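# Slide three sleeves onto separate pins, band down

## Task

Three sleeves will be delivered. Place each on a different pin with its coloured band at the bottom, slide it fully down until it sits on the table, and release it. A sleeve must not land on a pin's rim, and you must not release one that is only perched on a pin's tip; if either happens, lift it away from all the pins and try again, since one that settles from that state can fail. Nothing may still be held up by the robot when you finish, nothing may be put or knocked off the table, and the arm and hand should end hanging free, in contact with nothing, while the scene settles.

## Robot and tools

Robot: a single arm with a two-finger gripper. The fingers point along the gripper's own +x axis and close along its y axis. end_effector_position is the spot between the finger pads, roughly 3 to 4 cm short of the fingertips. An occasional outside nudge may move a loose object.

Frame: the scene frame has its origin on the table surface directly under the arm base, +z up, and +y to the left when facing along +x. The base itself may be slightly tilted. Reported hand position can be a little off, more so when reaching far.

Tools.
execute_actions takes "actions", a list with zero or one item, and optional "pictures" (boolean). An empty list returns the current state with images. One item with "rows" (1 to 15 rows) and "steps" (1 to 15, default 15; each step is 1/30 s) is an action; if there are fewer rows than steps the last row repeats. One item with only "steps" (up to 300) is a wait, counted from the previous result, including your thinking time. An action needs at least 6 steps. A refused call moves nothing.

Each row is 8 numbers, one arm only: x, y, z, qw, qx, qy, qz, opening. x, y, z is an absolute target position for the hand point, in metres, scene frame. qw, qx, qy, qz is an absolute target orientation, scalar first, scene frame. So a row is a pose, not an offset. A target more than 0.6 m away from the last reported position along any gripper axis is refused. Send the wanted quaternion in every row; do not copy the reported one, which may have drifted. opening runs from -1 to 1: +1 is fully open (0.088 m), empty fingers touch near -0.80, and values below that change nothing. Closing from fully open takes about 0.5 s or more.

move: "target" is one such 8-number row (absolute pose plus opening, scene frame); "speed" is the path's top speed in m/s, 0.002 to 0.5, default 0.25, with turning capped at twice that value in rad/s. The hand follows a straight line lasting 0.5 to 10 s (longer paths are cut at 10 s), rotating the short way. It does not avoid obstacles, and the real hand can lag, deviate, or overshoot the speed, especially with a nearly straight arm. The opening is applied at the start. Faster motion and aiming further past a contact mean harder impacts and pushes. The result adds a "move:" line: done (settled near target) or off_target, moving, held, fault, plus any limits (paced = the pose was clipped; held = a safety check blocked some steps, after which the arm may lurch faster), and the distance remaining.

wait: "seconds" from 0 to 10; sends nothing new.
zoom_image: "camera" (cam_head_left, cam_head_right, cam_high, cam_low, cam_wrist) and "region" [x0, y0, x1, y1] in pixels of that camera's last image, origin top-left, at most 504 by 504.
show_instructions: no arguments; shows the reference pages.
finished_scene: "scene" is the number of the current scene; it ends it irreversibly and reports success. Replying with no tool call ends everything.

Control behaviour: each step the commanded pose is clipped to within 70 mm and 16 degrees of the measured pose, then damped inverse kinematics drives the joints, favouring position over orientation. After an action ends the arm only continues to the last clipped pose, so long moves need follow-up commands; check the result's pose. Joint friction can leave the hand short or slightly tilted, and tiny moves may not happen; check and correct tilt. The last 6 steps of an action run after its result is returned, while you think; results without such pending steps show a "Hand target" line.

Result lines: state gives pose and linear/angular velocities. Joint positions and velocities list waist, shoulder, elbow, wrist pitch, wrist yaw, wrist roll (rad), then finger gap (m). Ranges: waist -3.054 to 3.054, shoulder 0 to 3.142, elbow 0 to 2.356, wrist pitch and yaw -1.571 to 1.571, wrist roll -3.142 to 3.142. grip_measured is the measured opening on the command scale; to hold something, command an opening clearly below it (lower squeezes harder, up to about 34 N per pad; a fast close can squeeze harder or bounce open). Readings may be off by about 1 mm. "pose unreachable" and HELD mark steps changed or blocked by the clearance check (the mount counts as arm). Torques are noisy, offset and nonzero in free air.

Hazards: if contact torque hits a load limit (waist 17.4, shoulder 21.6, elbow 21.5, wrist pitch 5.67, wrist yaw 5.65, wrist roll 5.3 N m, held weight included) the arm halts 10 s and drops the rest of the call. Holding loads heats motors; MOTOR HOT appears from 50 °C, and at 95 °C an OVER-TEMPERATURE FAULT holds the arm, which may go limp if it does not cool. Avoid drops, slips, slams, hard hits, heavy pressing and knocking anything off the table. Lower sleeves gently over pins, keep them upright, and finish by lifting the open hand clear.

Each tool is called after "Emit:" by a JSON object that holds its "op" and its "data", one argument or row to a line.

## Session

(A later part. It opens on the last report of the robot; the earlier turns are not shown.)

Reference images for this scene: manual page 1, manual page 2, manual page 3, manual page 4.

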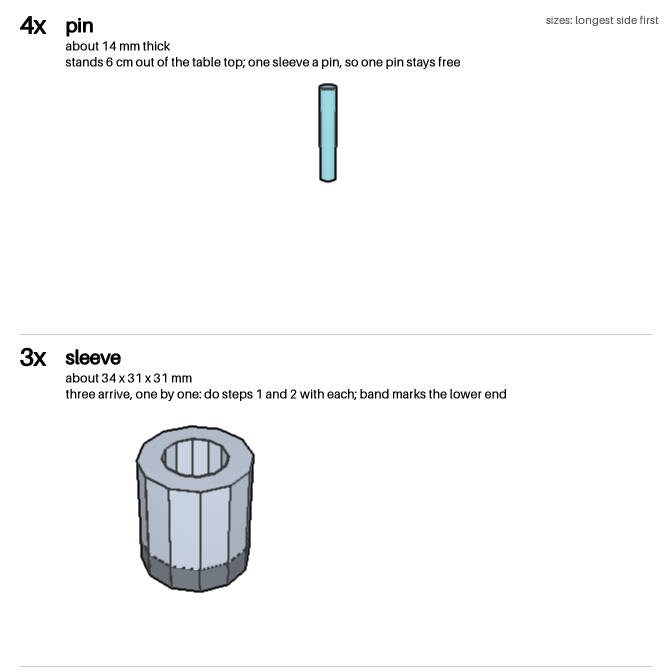

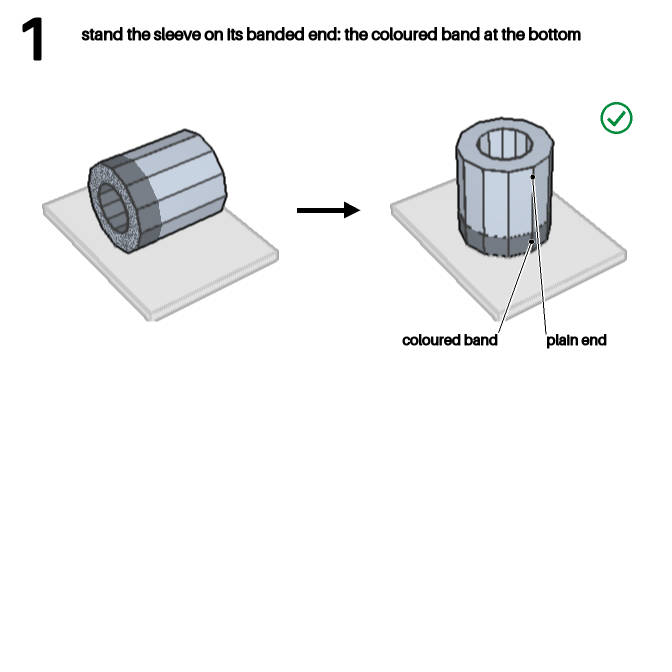

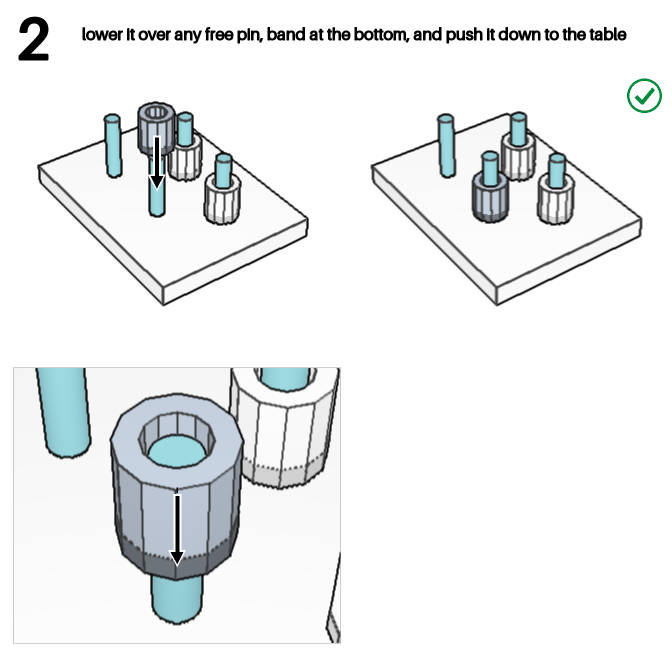

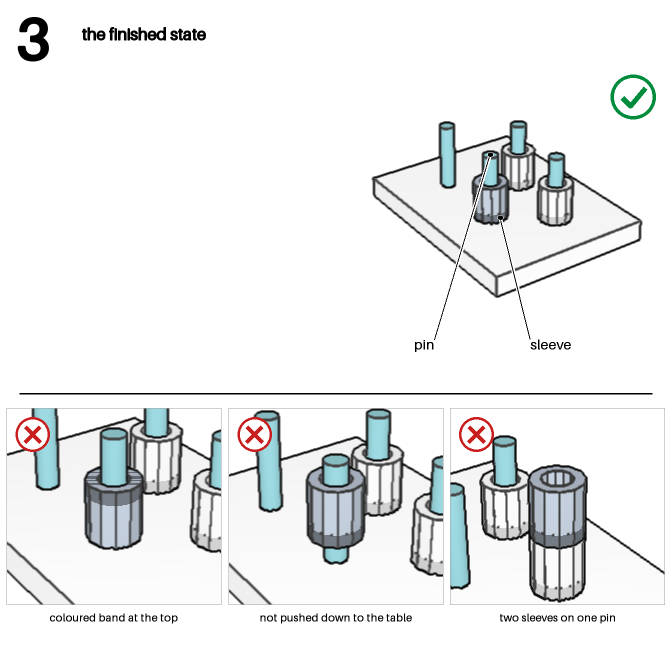

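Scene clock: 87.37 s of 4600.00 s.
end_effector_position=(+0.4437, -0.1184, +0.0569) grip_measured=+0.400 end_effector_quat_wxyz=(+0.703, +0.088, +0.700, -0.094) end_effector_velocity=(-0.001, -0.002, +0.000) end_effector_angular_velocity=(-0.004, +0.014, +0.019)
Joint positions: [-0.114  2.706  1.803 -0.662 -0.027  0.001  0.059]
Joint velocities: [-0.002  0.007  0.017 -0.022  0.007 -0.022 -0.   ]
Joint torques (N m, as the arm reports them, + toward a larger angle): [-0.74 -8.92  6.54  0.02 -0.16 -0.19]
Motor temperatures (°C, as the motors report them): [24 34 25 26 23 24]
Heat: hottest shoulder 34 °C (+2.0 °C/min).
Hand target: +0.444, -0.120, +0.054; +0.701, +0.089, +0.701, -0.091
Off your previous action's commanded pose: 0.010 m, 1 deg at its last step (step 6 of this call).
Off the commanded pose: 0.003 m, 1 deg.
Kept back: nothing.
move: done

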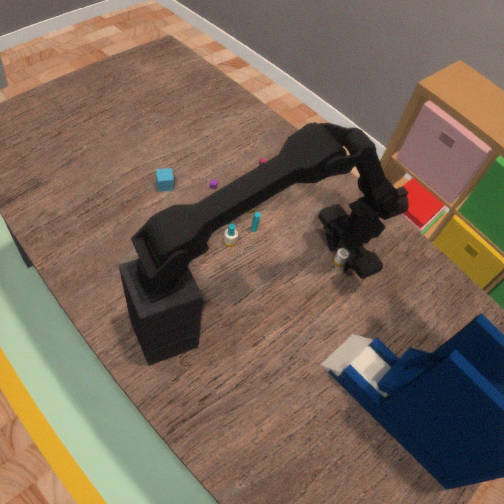

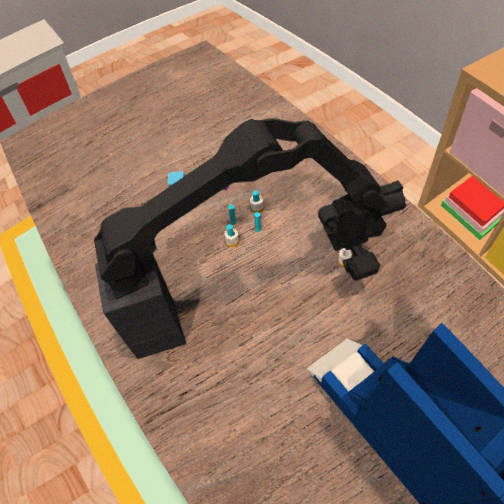

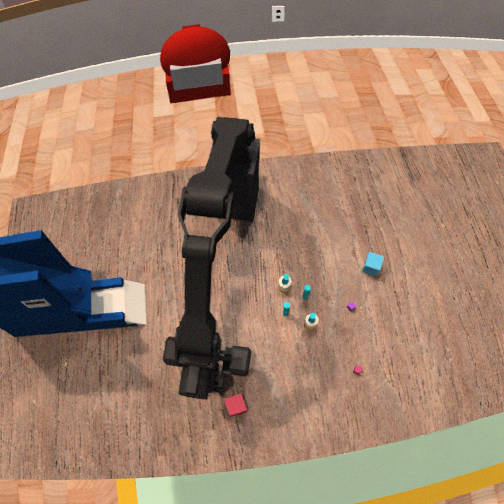

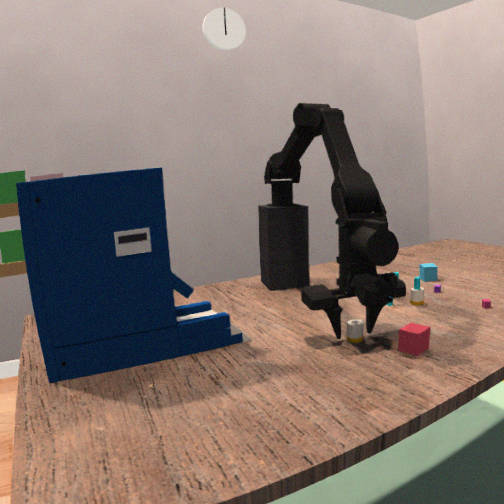

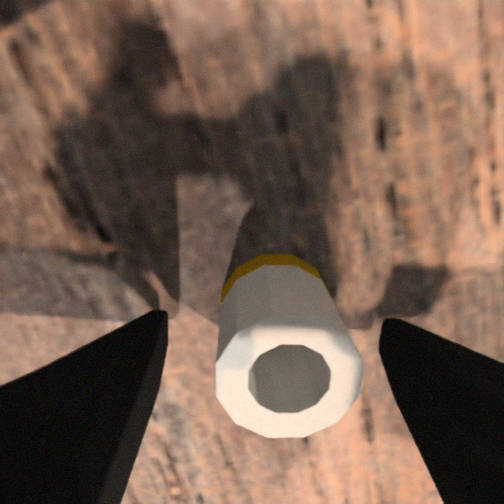

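Emit:
{"op": "move", "data": {
  "target": [0.444,-0.1196,0.054,0.701,0.0923,0.701,-0.0923,-0.45]
}}

Emit:
{"op": "move", "data": {
  "target": [0.43,-0.07,0.14,0.66,0.25,0.66,-0.25,-0.45],
  "speed": 0.3
}}

Emit:
{"op": "move", "data": {
  "target": [0.3365,0.0835,0.132,0.5964,0.3799,0.5964,-0.3799,-0.45],
  "speed": 0.3
}}

Emit:
{"op": "move", "data": {
  "target": [0.3395,0.0842,0.112,0.5964,0.3799,0.5964,-0.3799,-0.45],
  "speed": 0.04
}}

Emit:
{"op": "zoom_image", "data": {
  "camera": "cam_low",
  "region": [360,250,420,310]
}}

Emit:
{"op": "zoom_image", "data": {
  "camera": "cam_head_right",
  "region": [235,190,285,240]
}}

Scene clock: 88.37 s of 4600.00 s.
end_effector_position=(+0.4438, -0.1183, +0.0569) grip_measured=-0.189 end_effector_quat_wxyz=(+0.702, +0.089, +0.700, -0.093) end_effector_velocity=(-0.002, +0.000, +0.001) end_effector_angular_velocity=(+0.009, +0.005, +0.005)
Joint positions: [-0.114  2.707  1.806 -0.666 -0.029  0.001  0.03 ]
Joint velocities: [-0.002 -0.002 -0.002 -0.007 -0.007 -0.007 -0.   ]
Joint torques (N m, as the arm reports them, + toward a larger angle): [-0.75 -8.92  6.61  0.04 -0.17 -0.04]
Motor temperatures (°C, as the motors report them): [24 34 25 26 23 24]
Heat: hottest shoulder 34 °C (+2.0 °C/min).
Hand target: +0.444, -0.119, +0.054; +0.701, +0.092, +0.701, -0.092
Off the commanded pose: 0.003 m, 0 deg.
Kept back: nothing.
move: done

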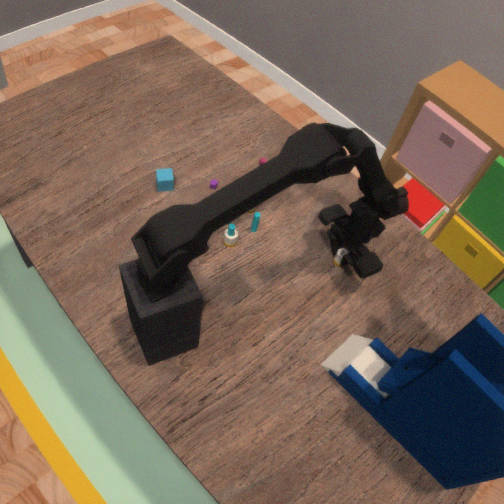

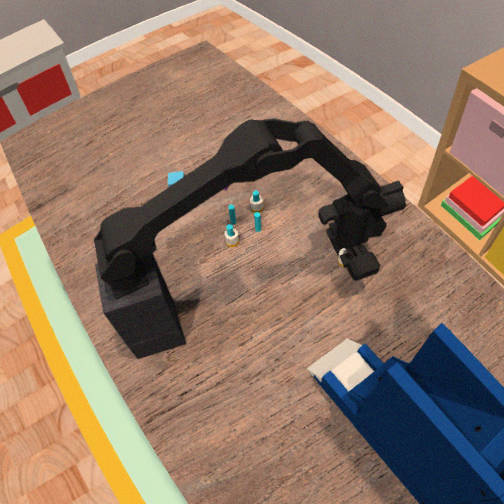

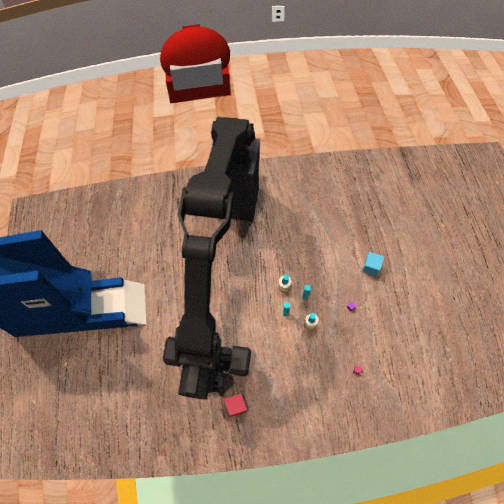

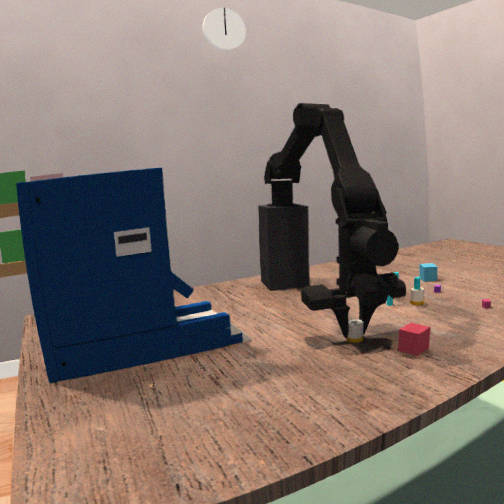

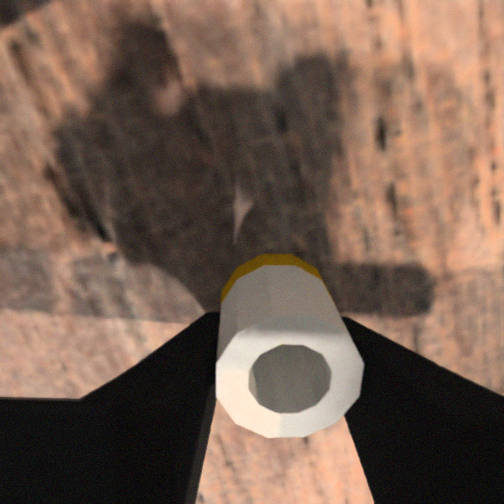

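Scene clock: 89.77 s of 4600.00 s.
end_effector_position=(+0.4286, -0.0720, +0.1336) grip_measured=-0.189 end_effector_quat_wxyz=(+0.659, +0.247, +0.665, -0.251) end_effector_velocity=(+0.005, +0.004, +0.003) end_effector_angular_velocity=(+0.019, -0.021, -0.005)
Joint positions: [-0.027  2.447  1.644 -0.773 -0.031  0.549  0.03 ]
Joint velocities: [ 0.002 -0.007  0.002  0.007 -0.022  0.007 -0.   ]
Joint torques (N m, as the arm reports them, + toward a larger angle): [ -0.12 -11.11   4.98   0.02  -0.09   0.17]
Motor temperatures (°C, as the motors report them): [24 35 25 26 23 24]
Heat: hottest shoulder 35 °C (+3.0 °C/min).
Hand target: +0.429, -0.070, +0.140; +0.661, +0.251, +0.661, -0.250
Off the commanded pose: 0.007 m, 1 deg.
Kept back: nothing.
move: done

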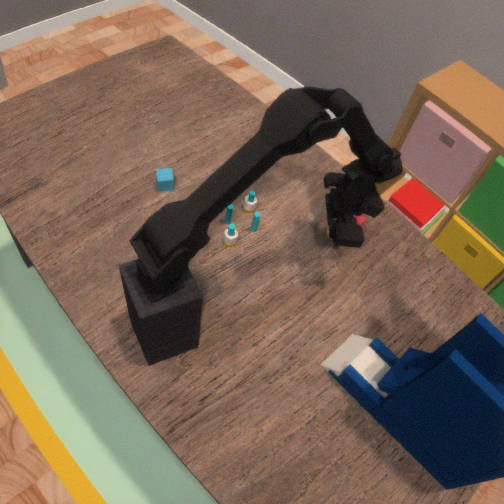

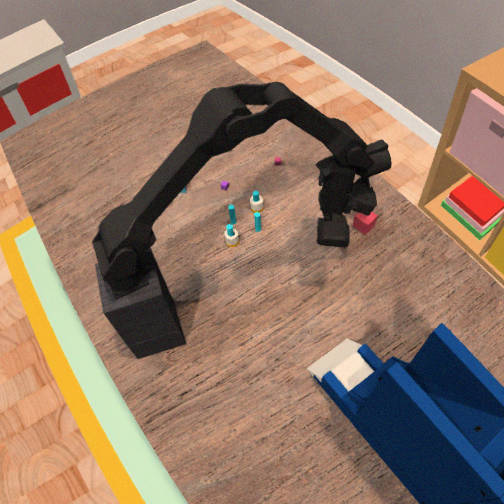

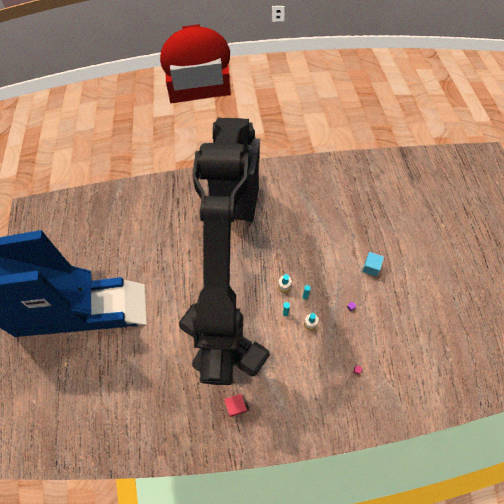

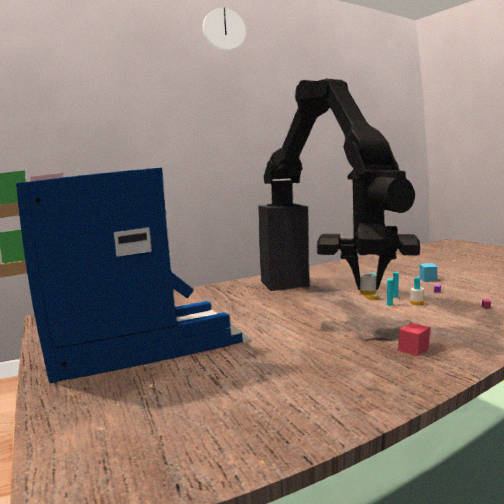

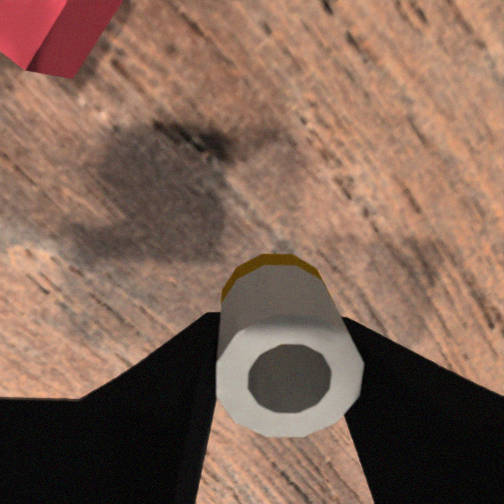

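Scene clock: 91.10 s of 4600.00 s.
end_effector_position=(+0.3358, +0.0824, +0.1279) grip_measured=-0.189 end_effector_quat_wxyz=(+0.593, +0.379, +0.601, -0.379) end_effector_velocity=(-0.007, +0.002, -0.001) end_effector_angular_velocity=(+0.003, +0.019, -0.001)
Joint positions: [ 0.376  2.183  1.13  -0.509 -0.037  1.362  0.03 ]
Joint velocities: [ 0.007 -0.002 -0.012 -0.007 -0.007  0.007 -0.   ]
Joint torques (N m, as the arm reports them, + toward a larger angle): [ 0.   -8.75  4.16  0.35  0.2   0.18]
Motor temperatures (°C, as the motors report them): [24 35 25 26 23 24]
Heat: hottest shoulder 35 °C (+2.0 °C/min).
Hand target: +0.336, +0.083, +0.132; +0.597, +0.381, +0.596, -0.379
Off the commanded pose: 0.004 m, 1 deg.
Kept back: nothing.
move: done

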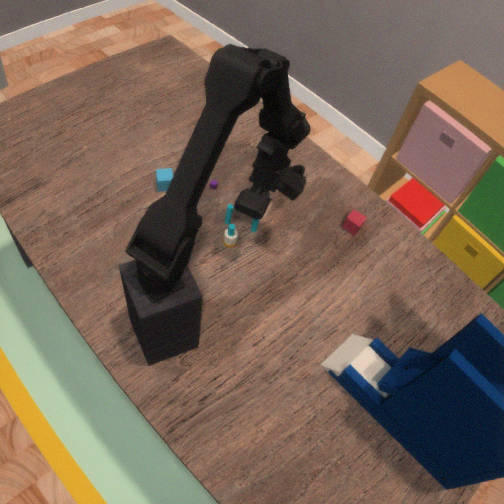

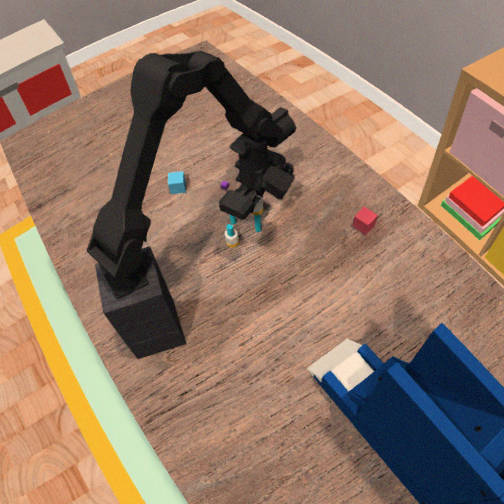

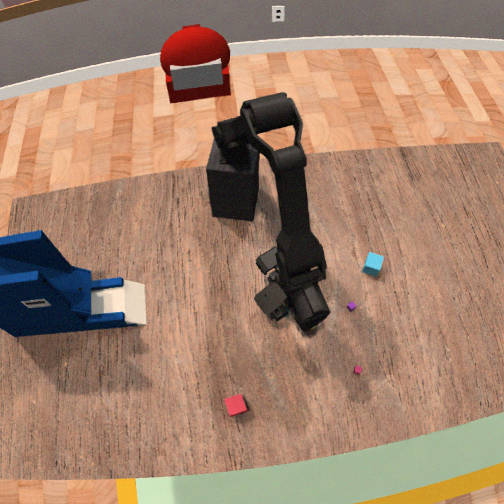

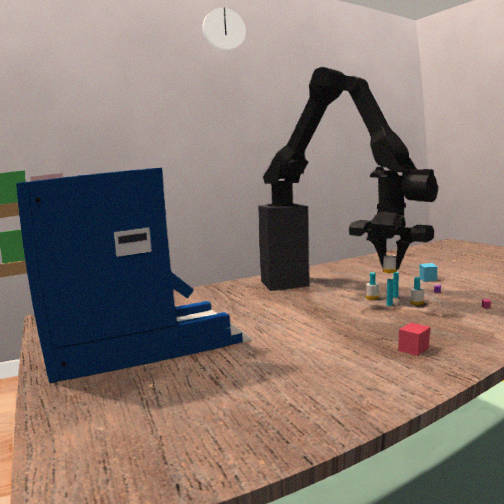

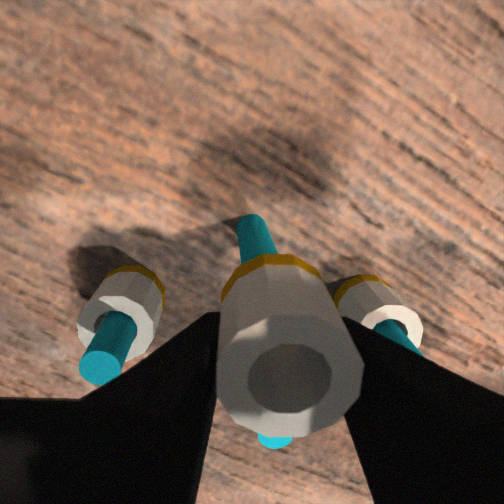

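Scene clock: 91.90 s of 4600.00 s.
end_effector_position=(+0.3379, +0.0835, +0.1139) grip_measured=-0.190 end_effector_quat_wxyz=(+0.595, +0.380, +0.599, -0.378) end_effector_velocity=(+0.001, -0.001, +0.000) end_effector_angular_velocity=(+0.009, -0.006, -0.014)
Joint positions: [ 0.379  2.226  1.13  -0.459 -0.036  1.367  0.03 ]
Joint velocities: [-0.007 -0.002 -0.002  0.007 -0.007  0.007 -0.   ]
Joint torques (N m, as the arm reports them, + toward a larger angle): [ 0.02 -6.55  5.46  0.36  0.21  0.17]
Motor temperatures (°C, as the motors report them): [24 35 25 26 23 24]
Heat: hottest shoulder 35 °C (+2.0 °C/min).
Hand target: +0.339, +0.084, +0.112; +0.596, +0.380, +0.596, -0.380
Off the commanded pose: 0.003 m, 0 deg.
Kept back: nothing.
move: done

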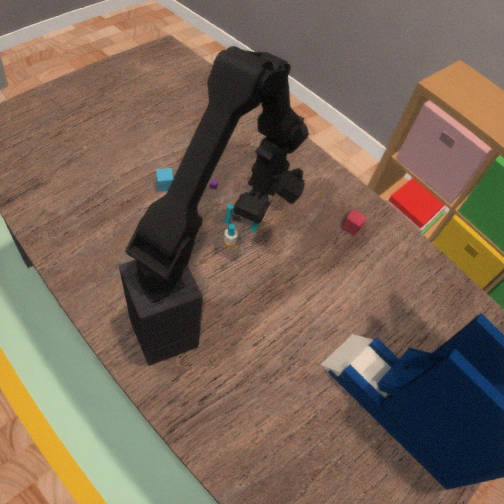

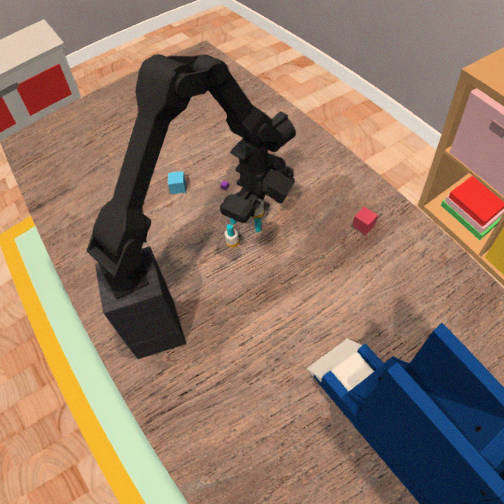

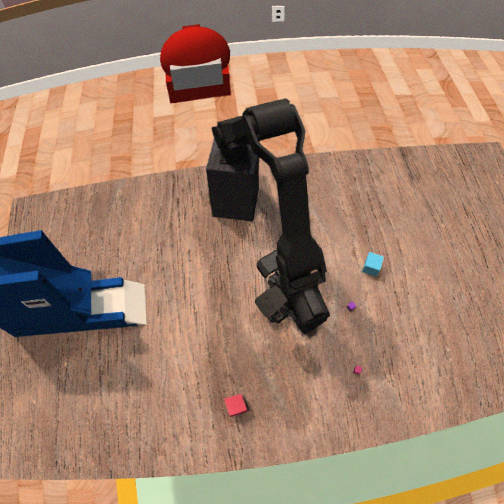

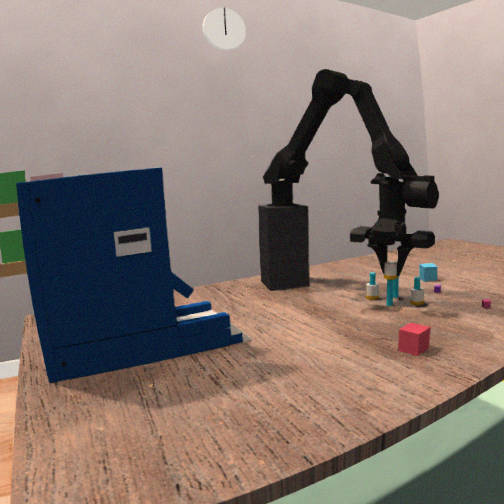

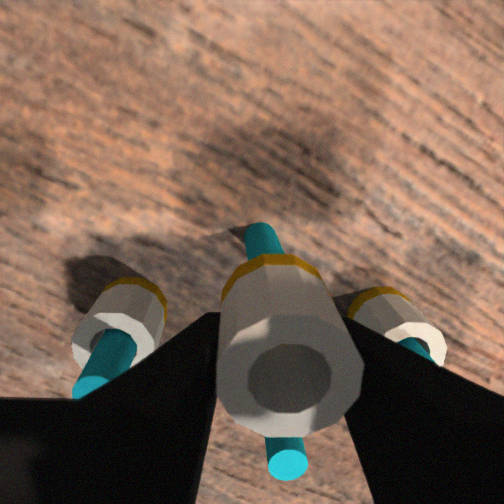

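Region (360, 250, 420, 310) of cam_low's 504x504 image, scaled by 8.400, with more detail than that image has.

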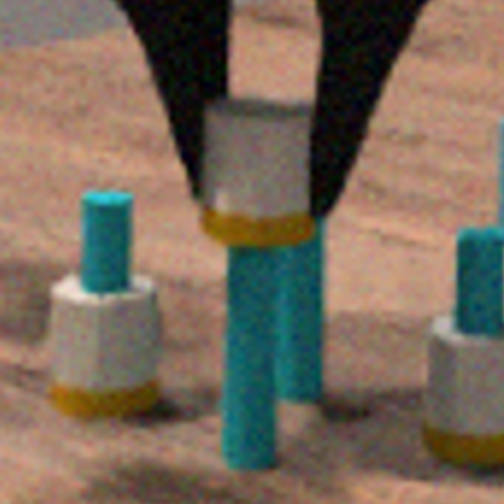

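Region (235, 190, 285, 240) of cam_head_right's 504x504 image, scaled by 10.080, with more detail than that image has.

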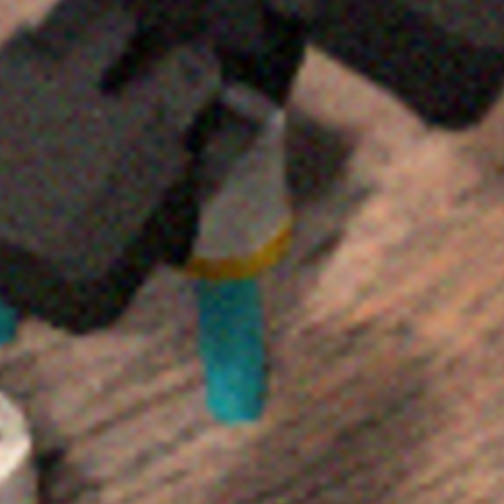

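Emit:
{"op": "execute_actions", "data": {
  "actions": [
    {"rows":[[0.3398,0.083,0.112,0.5964,0.3799,0.5964,-0.3799,-0.45],[0.34,0.082,0.1115,0.5964,0.3799,0.5964,-0.3799,-0.45],[0.3402,0.0809,0.111,0.5964,0.3799,0.5964,-0.3799,-0.45]],"steps":10}
  ]
}}

Emit:
{"op": "execute_actions", "data": {
  "actions": [
    {"steps":12}
  ]
}}

Scene clock: 92.53 s of 4600.00 s.
end_effector_position=(+0.3381, +0.0835, +0.1134) grip_measured=-0.190 end_effector_quat_wxyz=(+0.595, +0.380, +0.598, -0.378) end_effector_velocity=(+0.001, +0.000, -0.004) end_effector_angular_velocity=(+0.009, -0.006, +0.005)
Joint positions: [ 0.379  2.227  1.13  -0.456 -0.036  1.367  0.03 ]
Joint velocities: [-0.002  0.012 -0.002  0.022 -0.007 -0.007 -0.   ]
Joint torques (N m, as the arm reports them, + toward a larger angle): [-0.61 -6.53  5.47  0.34  0.22  0.01]
Motor temperatures (°C, as the motors report them): [24 35 25 26 23 24]
Heat: hottest shoulder 35 °C (+2.0 °C/min).
Steps of this call (steps 1 to 15: nothing new was sent; steps 16 to 19: the first 4 steps of this action). Readings (end_effector_position):
16: (+0.3379, +0.0835, +0.1136)
17: (+0.3379, +0.0835, +0.1136)
19: the state above

Scene clock: 92.93 s of 4600.00 s.
end_effector_position=(+0.3383, +0.0829, +0.1129) grip_measured=-0.190 end_effector_quat_wxyz=(+0.595, +0.381, +0.598, -0.378) end_effector_velocity=(-0.001, +0.000, +0.002) end_effector_angular_velocity=(+0.004, +0.013, +0.005)
Joint positions: [ 0.377  2.229  1.13  -0.455 -0.036  1.367  0.03 ]
Joint velocities: [-0.002 -0.002  0.007 -0.022 -0.007 -0.007 -0.   ]
Joint torques (N m, as the arm reports them, + toward a larger angle): [-0.59 -6.59  5.41  0.36  0.21 -0.09]
Motor temperatures (°C, as the motors report them): [24 35 25 26 23 24]
Heat: hottest shoulder 35 °C (+2.0 °C/min).
Hand target: +0.340, +0.081, +0.111; +0.597, +0.380, +0.596, -0.380
Off the commanded pose: 0.003 m, 0 deg.
Kept back: nothing.
Steps of this call (steps 1 to 6: the last 6 steps of your previous action; steps 7 to 12: nothing new was sent). Readings (end_effector_position):
1: (+0.3381, +0.0835, +0.1133)
2: (+0.3381, +0.0835, +0.1131)
4: (+0.3381, +0.0832, +0.1130)
8: (+0.3383, +0.0829, +0.1129)
12: the state above

Emit:
{"op": "execute_actions", "data": {
  "actions": [
    {"rows":[[0.339,0.0806,0.111,0.5964,0.3799,0.5964,-0.3799,-0.45],[0.3375,0.0802,0.111,0.5964,0.3799,0.5964,-0.3799,-0.45],[0.336,0.0799,0.111,0.5964,0.3799,0.5964,-0.3799,-0.45],[0.3345,0.0795,0.111,0.5964,0.3799,0.5964,-0.3799,-0.45],[0.3338,0.0793,0.111,0.5964,0.3799,0.5964,-0.3799,-0.45],[0.3338,0.0793,0.111,0.5964,0.3799,0.5964,-0.3799,-0.45],[0.3338,0.0793,0.111,0.5964,0.3799,0.5964,-0.3799,-0.45],[0.3338,0.0793,0.110,0.5964,0.3799,0.5964,-0.3799,-0.45],[0.3338,0.0793,0.109,0.5964,0.3799,0.5964,-0.3799,-0.45],[0.3338,0.0793,0.108,0.5964,0.3799,0.5964,-0.3799,-0.45]],"steps":12}
  ]
}}

Emit:
{"op": "execute_actions", "data": {
  "actions": [
    {"steps":12}
  ],
  "pictures": true
}}

Emit:
{"op": "zoom_image", "data": {
  "camera": "cam_low",
  "region": [360,250,420,310]
}}

Emit:
{"op": "zoom_image", "data": {
  "camera": "cam_head_right",
  "region": [235,190,285,240]
}}

Scene clock: 95.07 s of 4600.00 s.
end_effector_position=(+0.3380, +0.0826, +0.1116) grip_measured=-0.190 end_effector_quat_wxyz=(+0.596, +0.382, +0.597, -0.377) end_effector_velocity=(-0.028, -0.011, -0.013) end_effector_angular_velocity=(-0.036, +0.054, +0.003)
Joint positions: [ 0.377  2.23   1.123 -0.443 -0.036  1.367  0.03 ]
Joint velocities: [-0.002 -0.002 -0.085  0.022  0.022 -0.007 -0.   ]
Joint torques (N m, as the arm reports them, + toward a larger angle): [-0.61 -7.85  3.77  0.31  0.21 -0.09]
Motor temperatures (°C, as the motors report them): [24 35 25 26 23 24]
Heat: hottest shoulder 35 °C (+2.0 °C/min).
Steps of this call (steps 1 to 58: nothing new was sent; steps 59 to 64: the first 6 steps of this action). Readings (end_effector_position):
59: (+0.3384, +0.0827, +0.1127)
60: (+0.3386, +0.0827, +0.1127)
62: (+0.3391, +0.0829, +0.1125)
64: the state above

Scene clock: 95.47 s of 4600.00 s.
end_effector_position=(+0.3356, +0.0819, +0.1095) grip_measured=-0.190 end_effector_quat_wxyz=(+0.596, +0.382, +0.597, -0.377) end_effector_velocity=(-0.004, -0.001, -0.000) end_effector_angular_velocity=(+0.004, +0.013, +0.019)
Joint positions: [ 0.377  2.23   1.11  -0.429 -0.036  1.367  0.03 ]
Joint velocities: [-0.002 -0.002 -0.007 -0.007 -0.007 -0.022 -0.   ]
Joint torques (N m, as the arm reports them, + toward a larger angle): [-0.58 -7.22  4.01  0.38  0.21 -0.09]
Motor temperatures (°C, as the motors report them): [24 35 25 26 23 24]
Heat: hottest shoulder 35 °C (+2.0 °C/min).
Hand target: +0.334, +0.079, +0.108; +0.596, +0.380, +0.596, -0.380
Off the commanded pose: 0.004 m, 0 deg.
Kept back: nothing.
Steps of this call (steps 1 to 6: the last 6 steps of your previous action; steps 7 to 12: nothing new was sent). Readings (end_effector_position):
1: (+0.3371, +0.0823, +0.1112)
2: (+0.3361, +0.0821, +0.1107)
4: (+0.3351, +0.0818, +0.1100)
8: (+0.3357, +0.0819, +0.1097)
12: the state above

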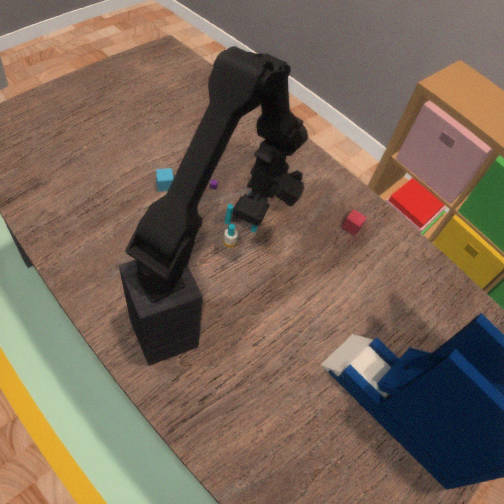

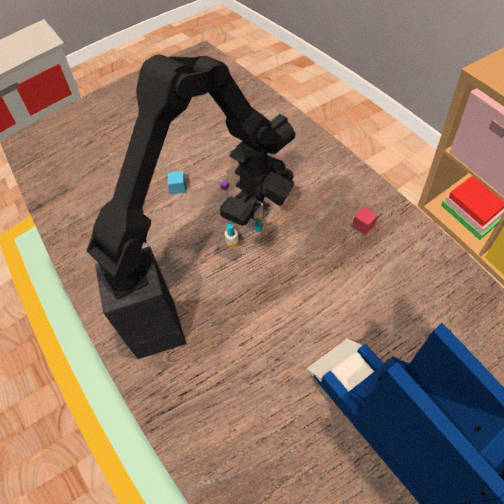

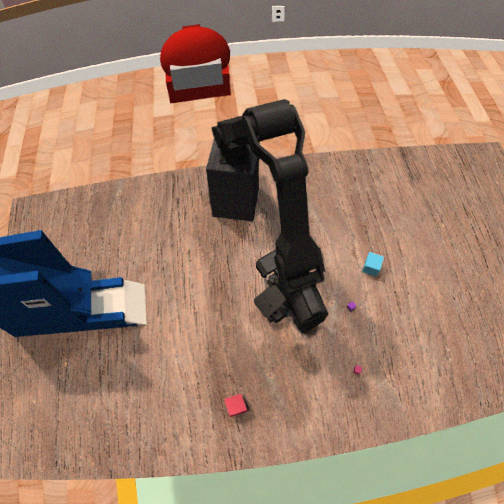

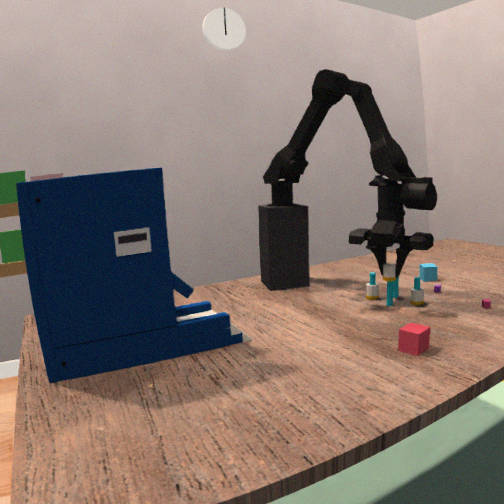

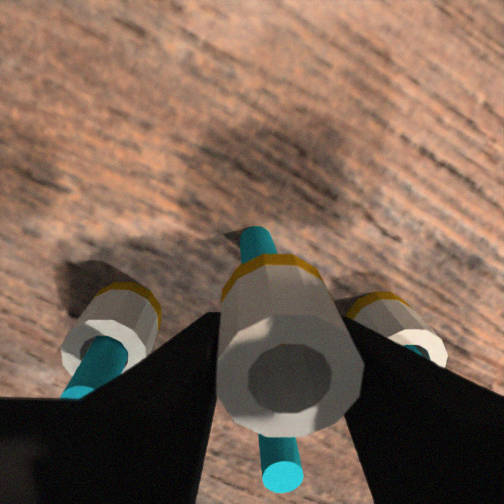

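Region (360, 250, 420, 310) of cam_low's 504x504 image, scaled by 8.400, with more detail than that image has.

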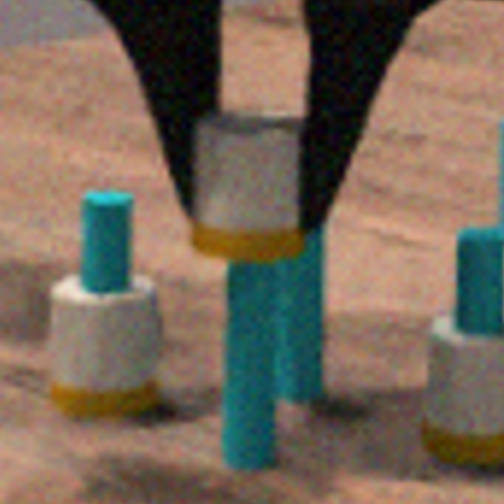

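Region (235, 190, 285, 240) of cam_head_right's 504x504 image, scaled by 10.080, with more detail than that image has.

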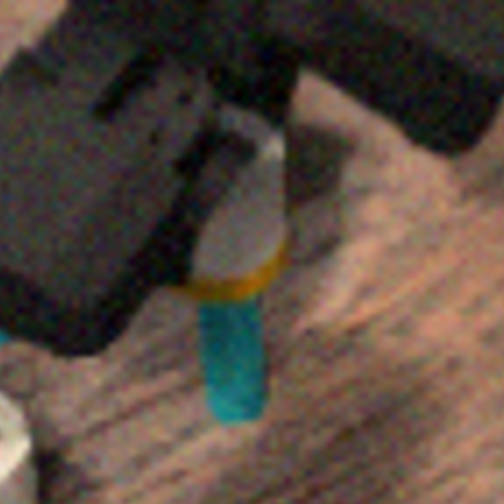

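Descent will add ~1 mm in x.

Emit:
{"op": "execute_actions", "data": {
  "actions": [
    {"rows":[[0.3338,0.0795,0.107,0.5964,0.3799,0.5964,-0.3799,-0.45],[0.3338,0.0795,0.106,0.5964,0.3799,0.5964,-0.3799,-0.45],[0.3338,0.0795,0.105,0.5964,0.3799,0.5964,-0.3799,-0.45],[0.3338,0.0795,0.104,0.5964,0.3799,0.5964,-0.3799,-0.45],[0.3338,0.0795,0.103,0.5964,0.3799,0.5964,-0.3799,-0.45],[0.3338,0.0795,0.102,0.5964,0.3799,0.5964,-0.3799,-0.45],[0.3338,0.0795,0.101,0.5964,0.3799,0.5964,-0.3799,-0.45],[0.3338,0.0795,0.100,0.5964,0.3799,0.5964,-0.3799,-0.45]],"steps":10}
  ]
}}

Emit:
{"op": "execute_actions", "data": {
  "actions": [
    {"steps":14}
  ]
}}

Scene clock: 95.90 s of 4600.00 s.
end_effector_position=(+0.3366, +0.0820, +0.1093) grip_measured=-0.190 end_effector_quat_wxyz=(+0.598, +0.384, +0.595, -0.376) end_effector_velocity=(+0.004, +0.001, -0.007) end_effector_angular_velocity=(+0.013, -0.024, -0.009)
Joint positions: [ 0.377  2.23   1.11  -0.424 -0.036  1.367  0.03 ]
Joint velocities: [-0.002  0.017 -0.007  0.051 -0.007  0.007  0.   ]
Joint torques (N m, as the arm reports them, + toward a larger angle): [-0.51 -6.46  4.03  0.39  0.2  -0.08]
Motor temperatures (°C, as the motors report them): [24 35 25 26 23 24]
Heat: hottest shoulder 35 °C (+2.0 °C/min).
Steps of this call (steps 1 to 9: nothing new was sent; steps 10 to 13: the first 4 steps of this action). Readings (end_effector_position):
10: (+0.3358, +0.0820, +0.1095)
11: (+0.3359, +0.0820, +0.1095)
13: the state above

Scene clock: 96.37 s of 4600.00 s.
end_effector_position=(+0.3369, +0.0819, +0.1038) grip_measured=-0.190 end_effector_quat_wxyz=(+0.598, +0.384, +0.595, -0.375) end_effector_velocity=(-0.002, +0.002, +0.002) end_effector_angular_velocity=(+0.021, +0.007, -0.010)
Joint positions: [ 0.377  2.247  1.108 -0.404 -0.036  1.367  0.03 ]
Joint velocities: [-0.002 -0.007 -0.002 -0.007 -0.022  0.007  0.   ]
Joint torques (N m, as the arm reports them, + toward a larger angle): [-0.48 -6.61  4.01  0.37  0.2  -0.05]
Motor temperatures (°C, as the motors report them): [24 35 25 26 23 24]
Heat: hottest shoulder 35 °C (+2.0 °C/min).
Hand target: +0.334, +0.079, +0.100; +0.596, +0.380, +0.596, -0.380
Off the commanded pose: 0.005 m, 1 deg.
Kept back: nothing.
Steps of this call (steps 1 to 6: the last 6 steps of your previous action; steps 7 to 14: nothing new was sent). Readings (end_effector_position):
1: (+0.3370, +0.0821, +0.1091)
2: (+0.3374, +0.0822, +0.1087)
4: (+0.3376, +0.0822, +0.1075)
8: (+0.3368, +0.0819, +0.1044)
14: the state above

In.

Emit:
{"op": "move", "data": {
  "target": [0.339,0.082,0.085,0.5964,0.3799,0.5964,-0.3799,-0.45],
  "speed": 0.04
}}

Emit:
{"op": "move", "data": {
  "target": [0.339,0.082,0.044,0.5964,0.3799,0.5964,-0.3799,-0.45],
  "speed": 0.05
}}

Scene clock: 97.40 s of 4600.00 s.
end_effector_position=(+0.3369, +0.0816, +0.0869) grip_measured=-0.190 end_effector_quat_wxyz=(+0.595, +0.381, +0.598, -0.379) end_effector_velocity=(-0.001, -0.000, -0.003) end_effector_angular_velocity=(+0.007, +0.004, -0.010)
Joint positions: [ 0.377  2.306  1.124 -0.374 -0.036  1.367  0.03 ]
Joint velocities: [-0.002  0.007 -0.002  0.007 -0.007  0.007 -0.   ]
Joint torques (N m, as the arm reports them, + toward a larger angle): [-0.04 -6.69  5.33  0.35  0.21  0.08]
Motor temperatures (°C, as the motors report them): [24 35 25 26 23 24]
Heat: hottest shoulder 35 °C (+2.0 °C/min).
Hand target: +0.339, +0.082, +0.085; +0.596, +0.380, +0.596, -0.380
Off the commanded pose: 0.003 m, 0 deg.
Kept back: nothing.
move: done

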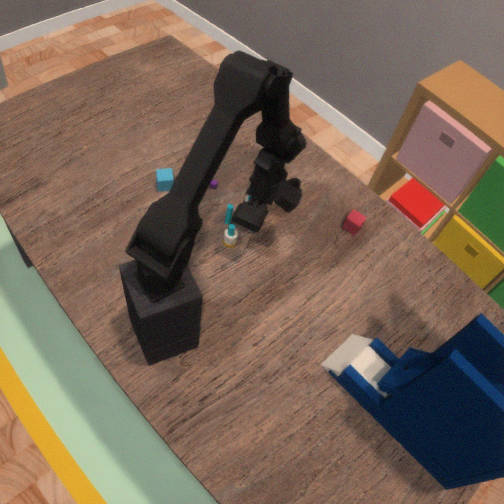

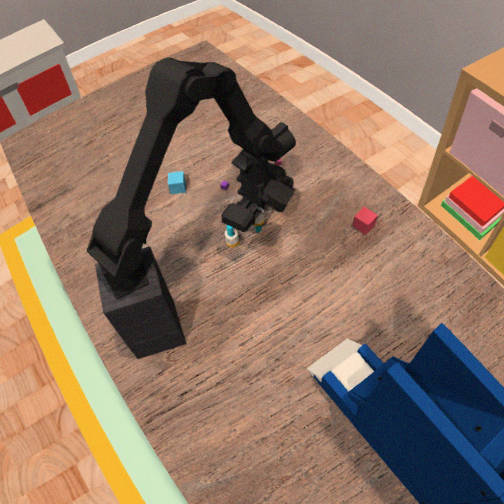

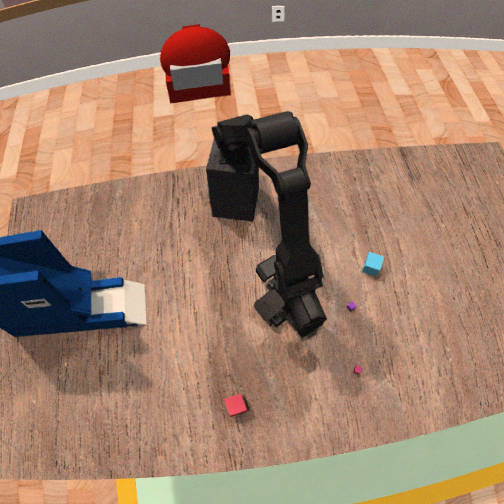

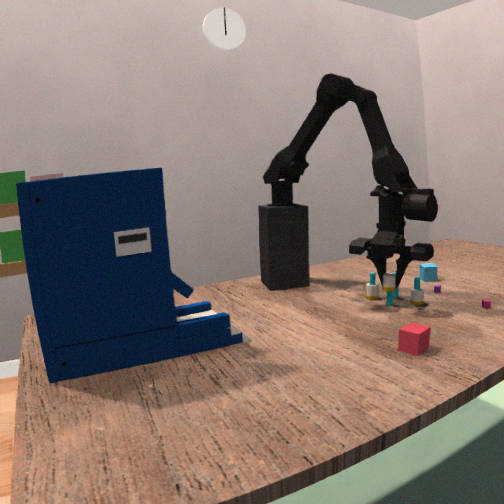

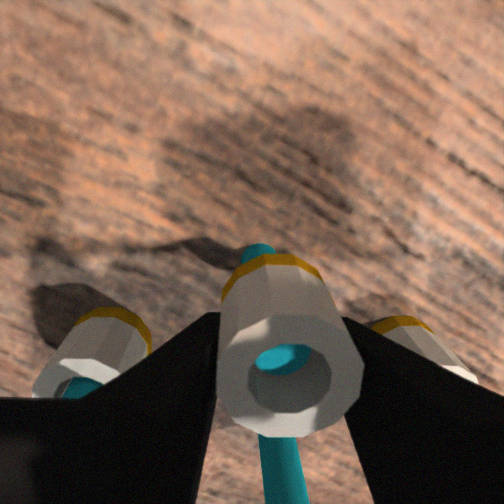

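Scene clock: 98.53 s of 4600.00 s.
end_effector_position=(+0.3389, +0.0818, +0.0493) grip_measured=-0.190 end_effector_quat_wxyz=(+0.596, +0.381, +0.598, -0.377) end_effector_velocity=(-0.002, -0.004, -0.001) end_effector_angular_velocity=(-0.010, +0.010, +0.014)
Joint positions: [ 0.379  2.431  1.147 -0.267 -0.037  1.367  0.03 ]
Joint velocities: [-0.007  0.002 -0.002 -0.007  0.007 -0.022 -0.001]
Joint torques (N m, as the arm reports them, + toward a larger angle): [ 0.02 -5.96  4.9   0.67  0.24  0.18]
Motor temperatures (°C, as the motors report them): [24 35 25 26 23 24]
Heat: hottest shoulder 35 °C (+2.0 °C/min).
Hand target: +0.339, +0.082, +0.044; +0.596, +0.380, +0.596, -0.380
Off the commanded pose: 0.005 m, 0 deg.
Kept back: nothing.
move: done

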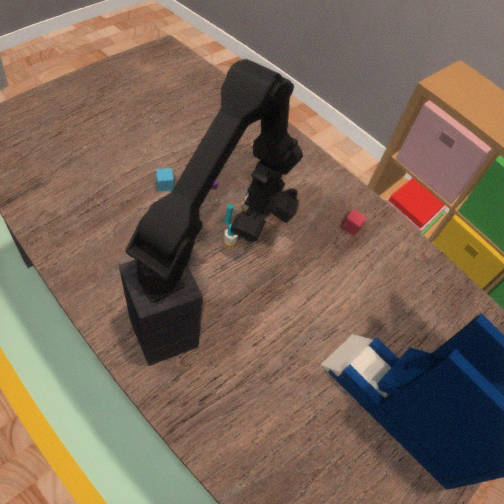

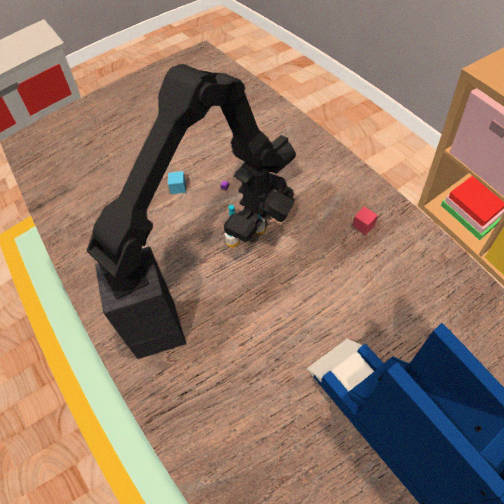

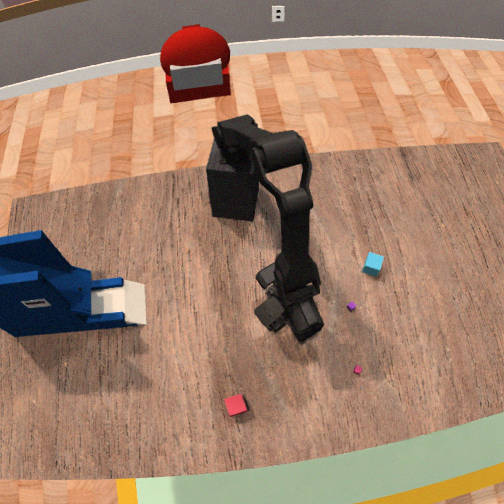

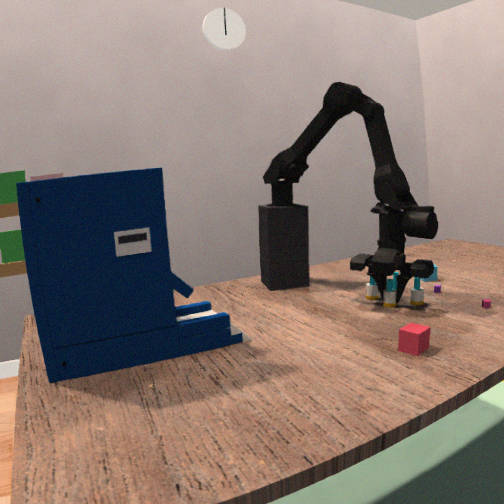

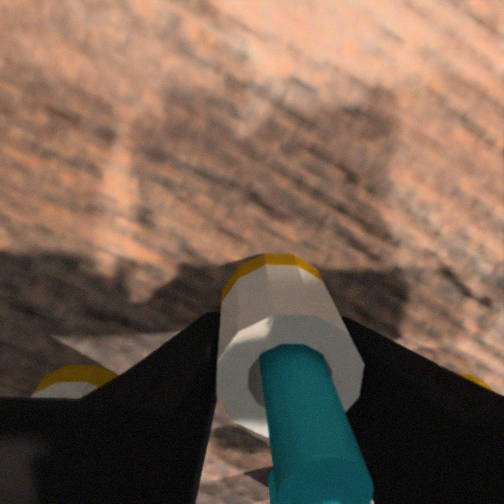

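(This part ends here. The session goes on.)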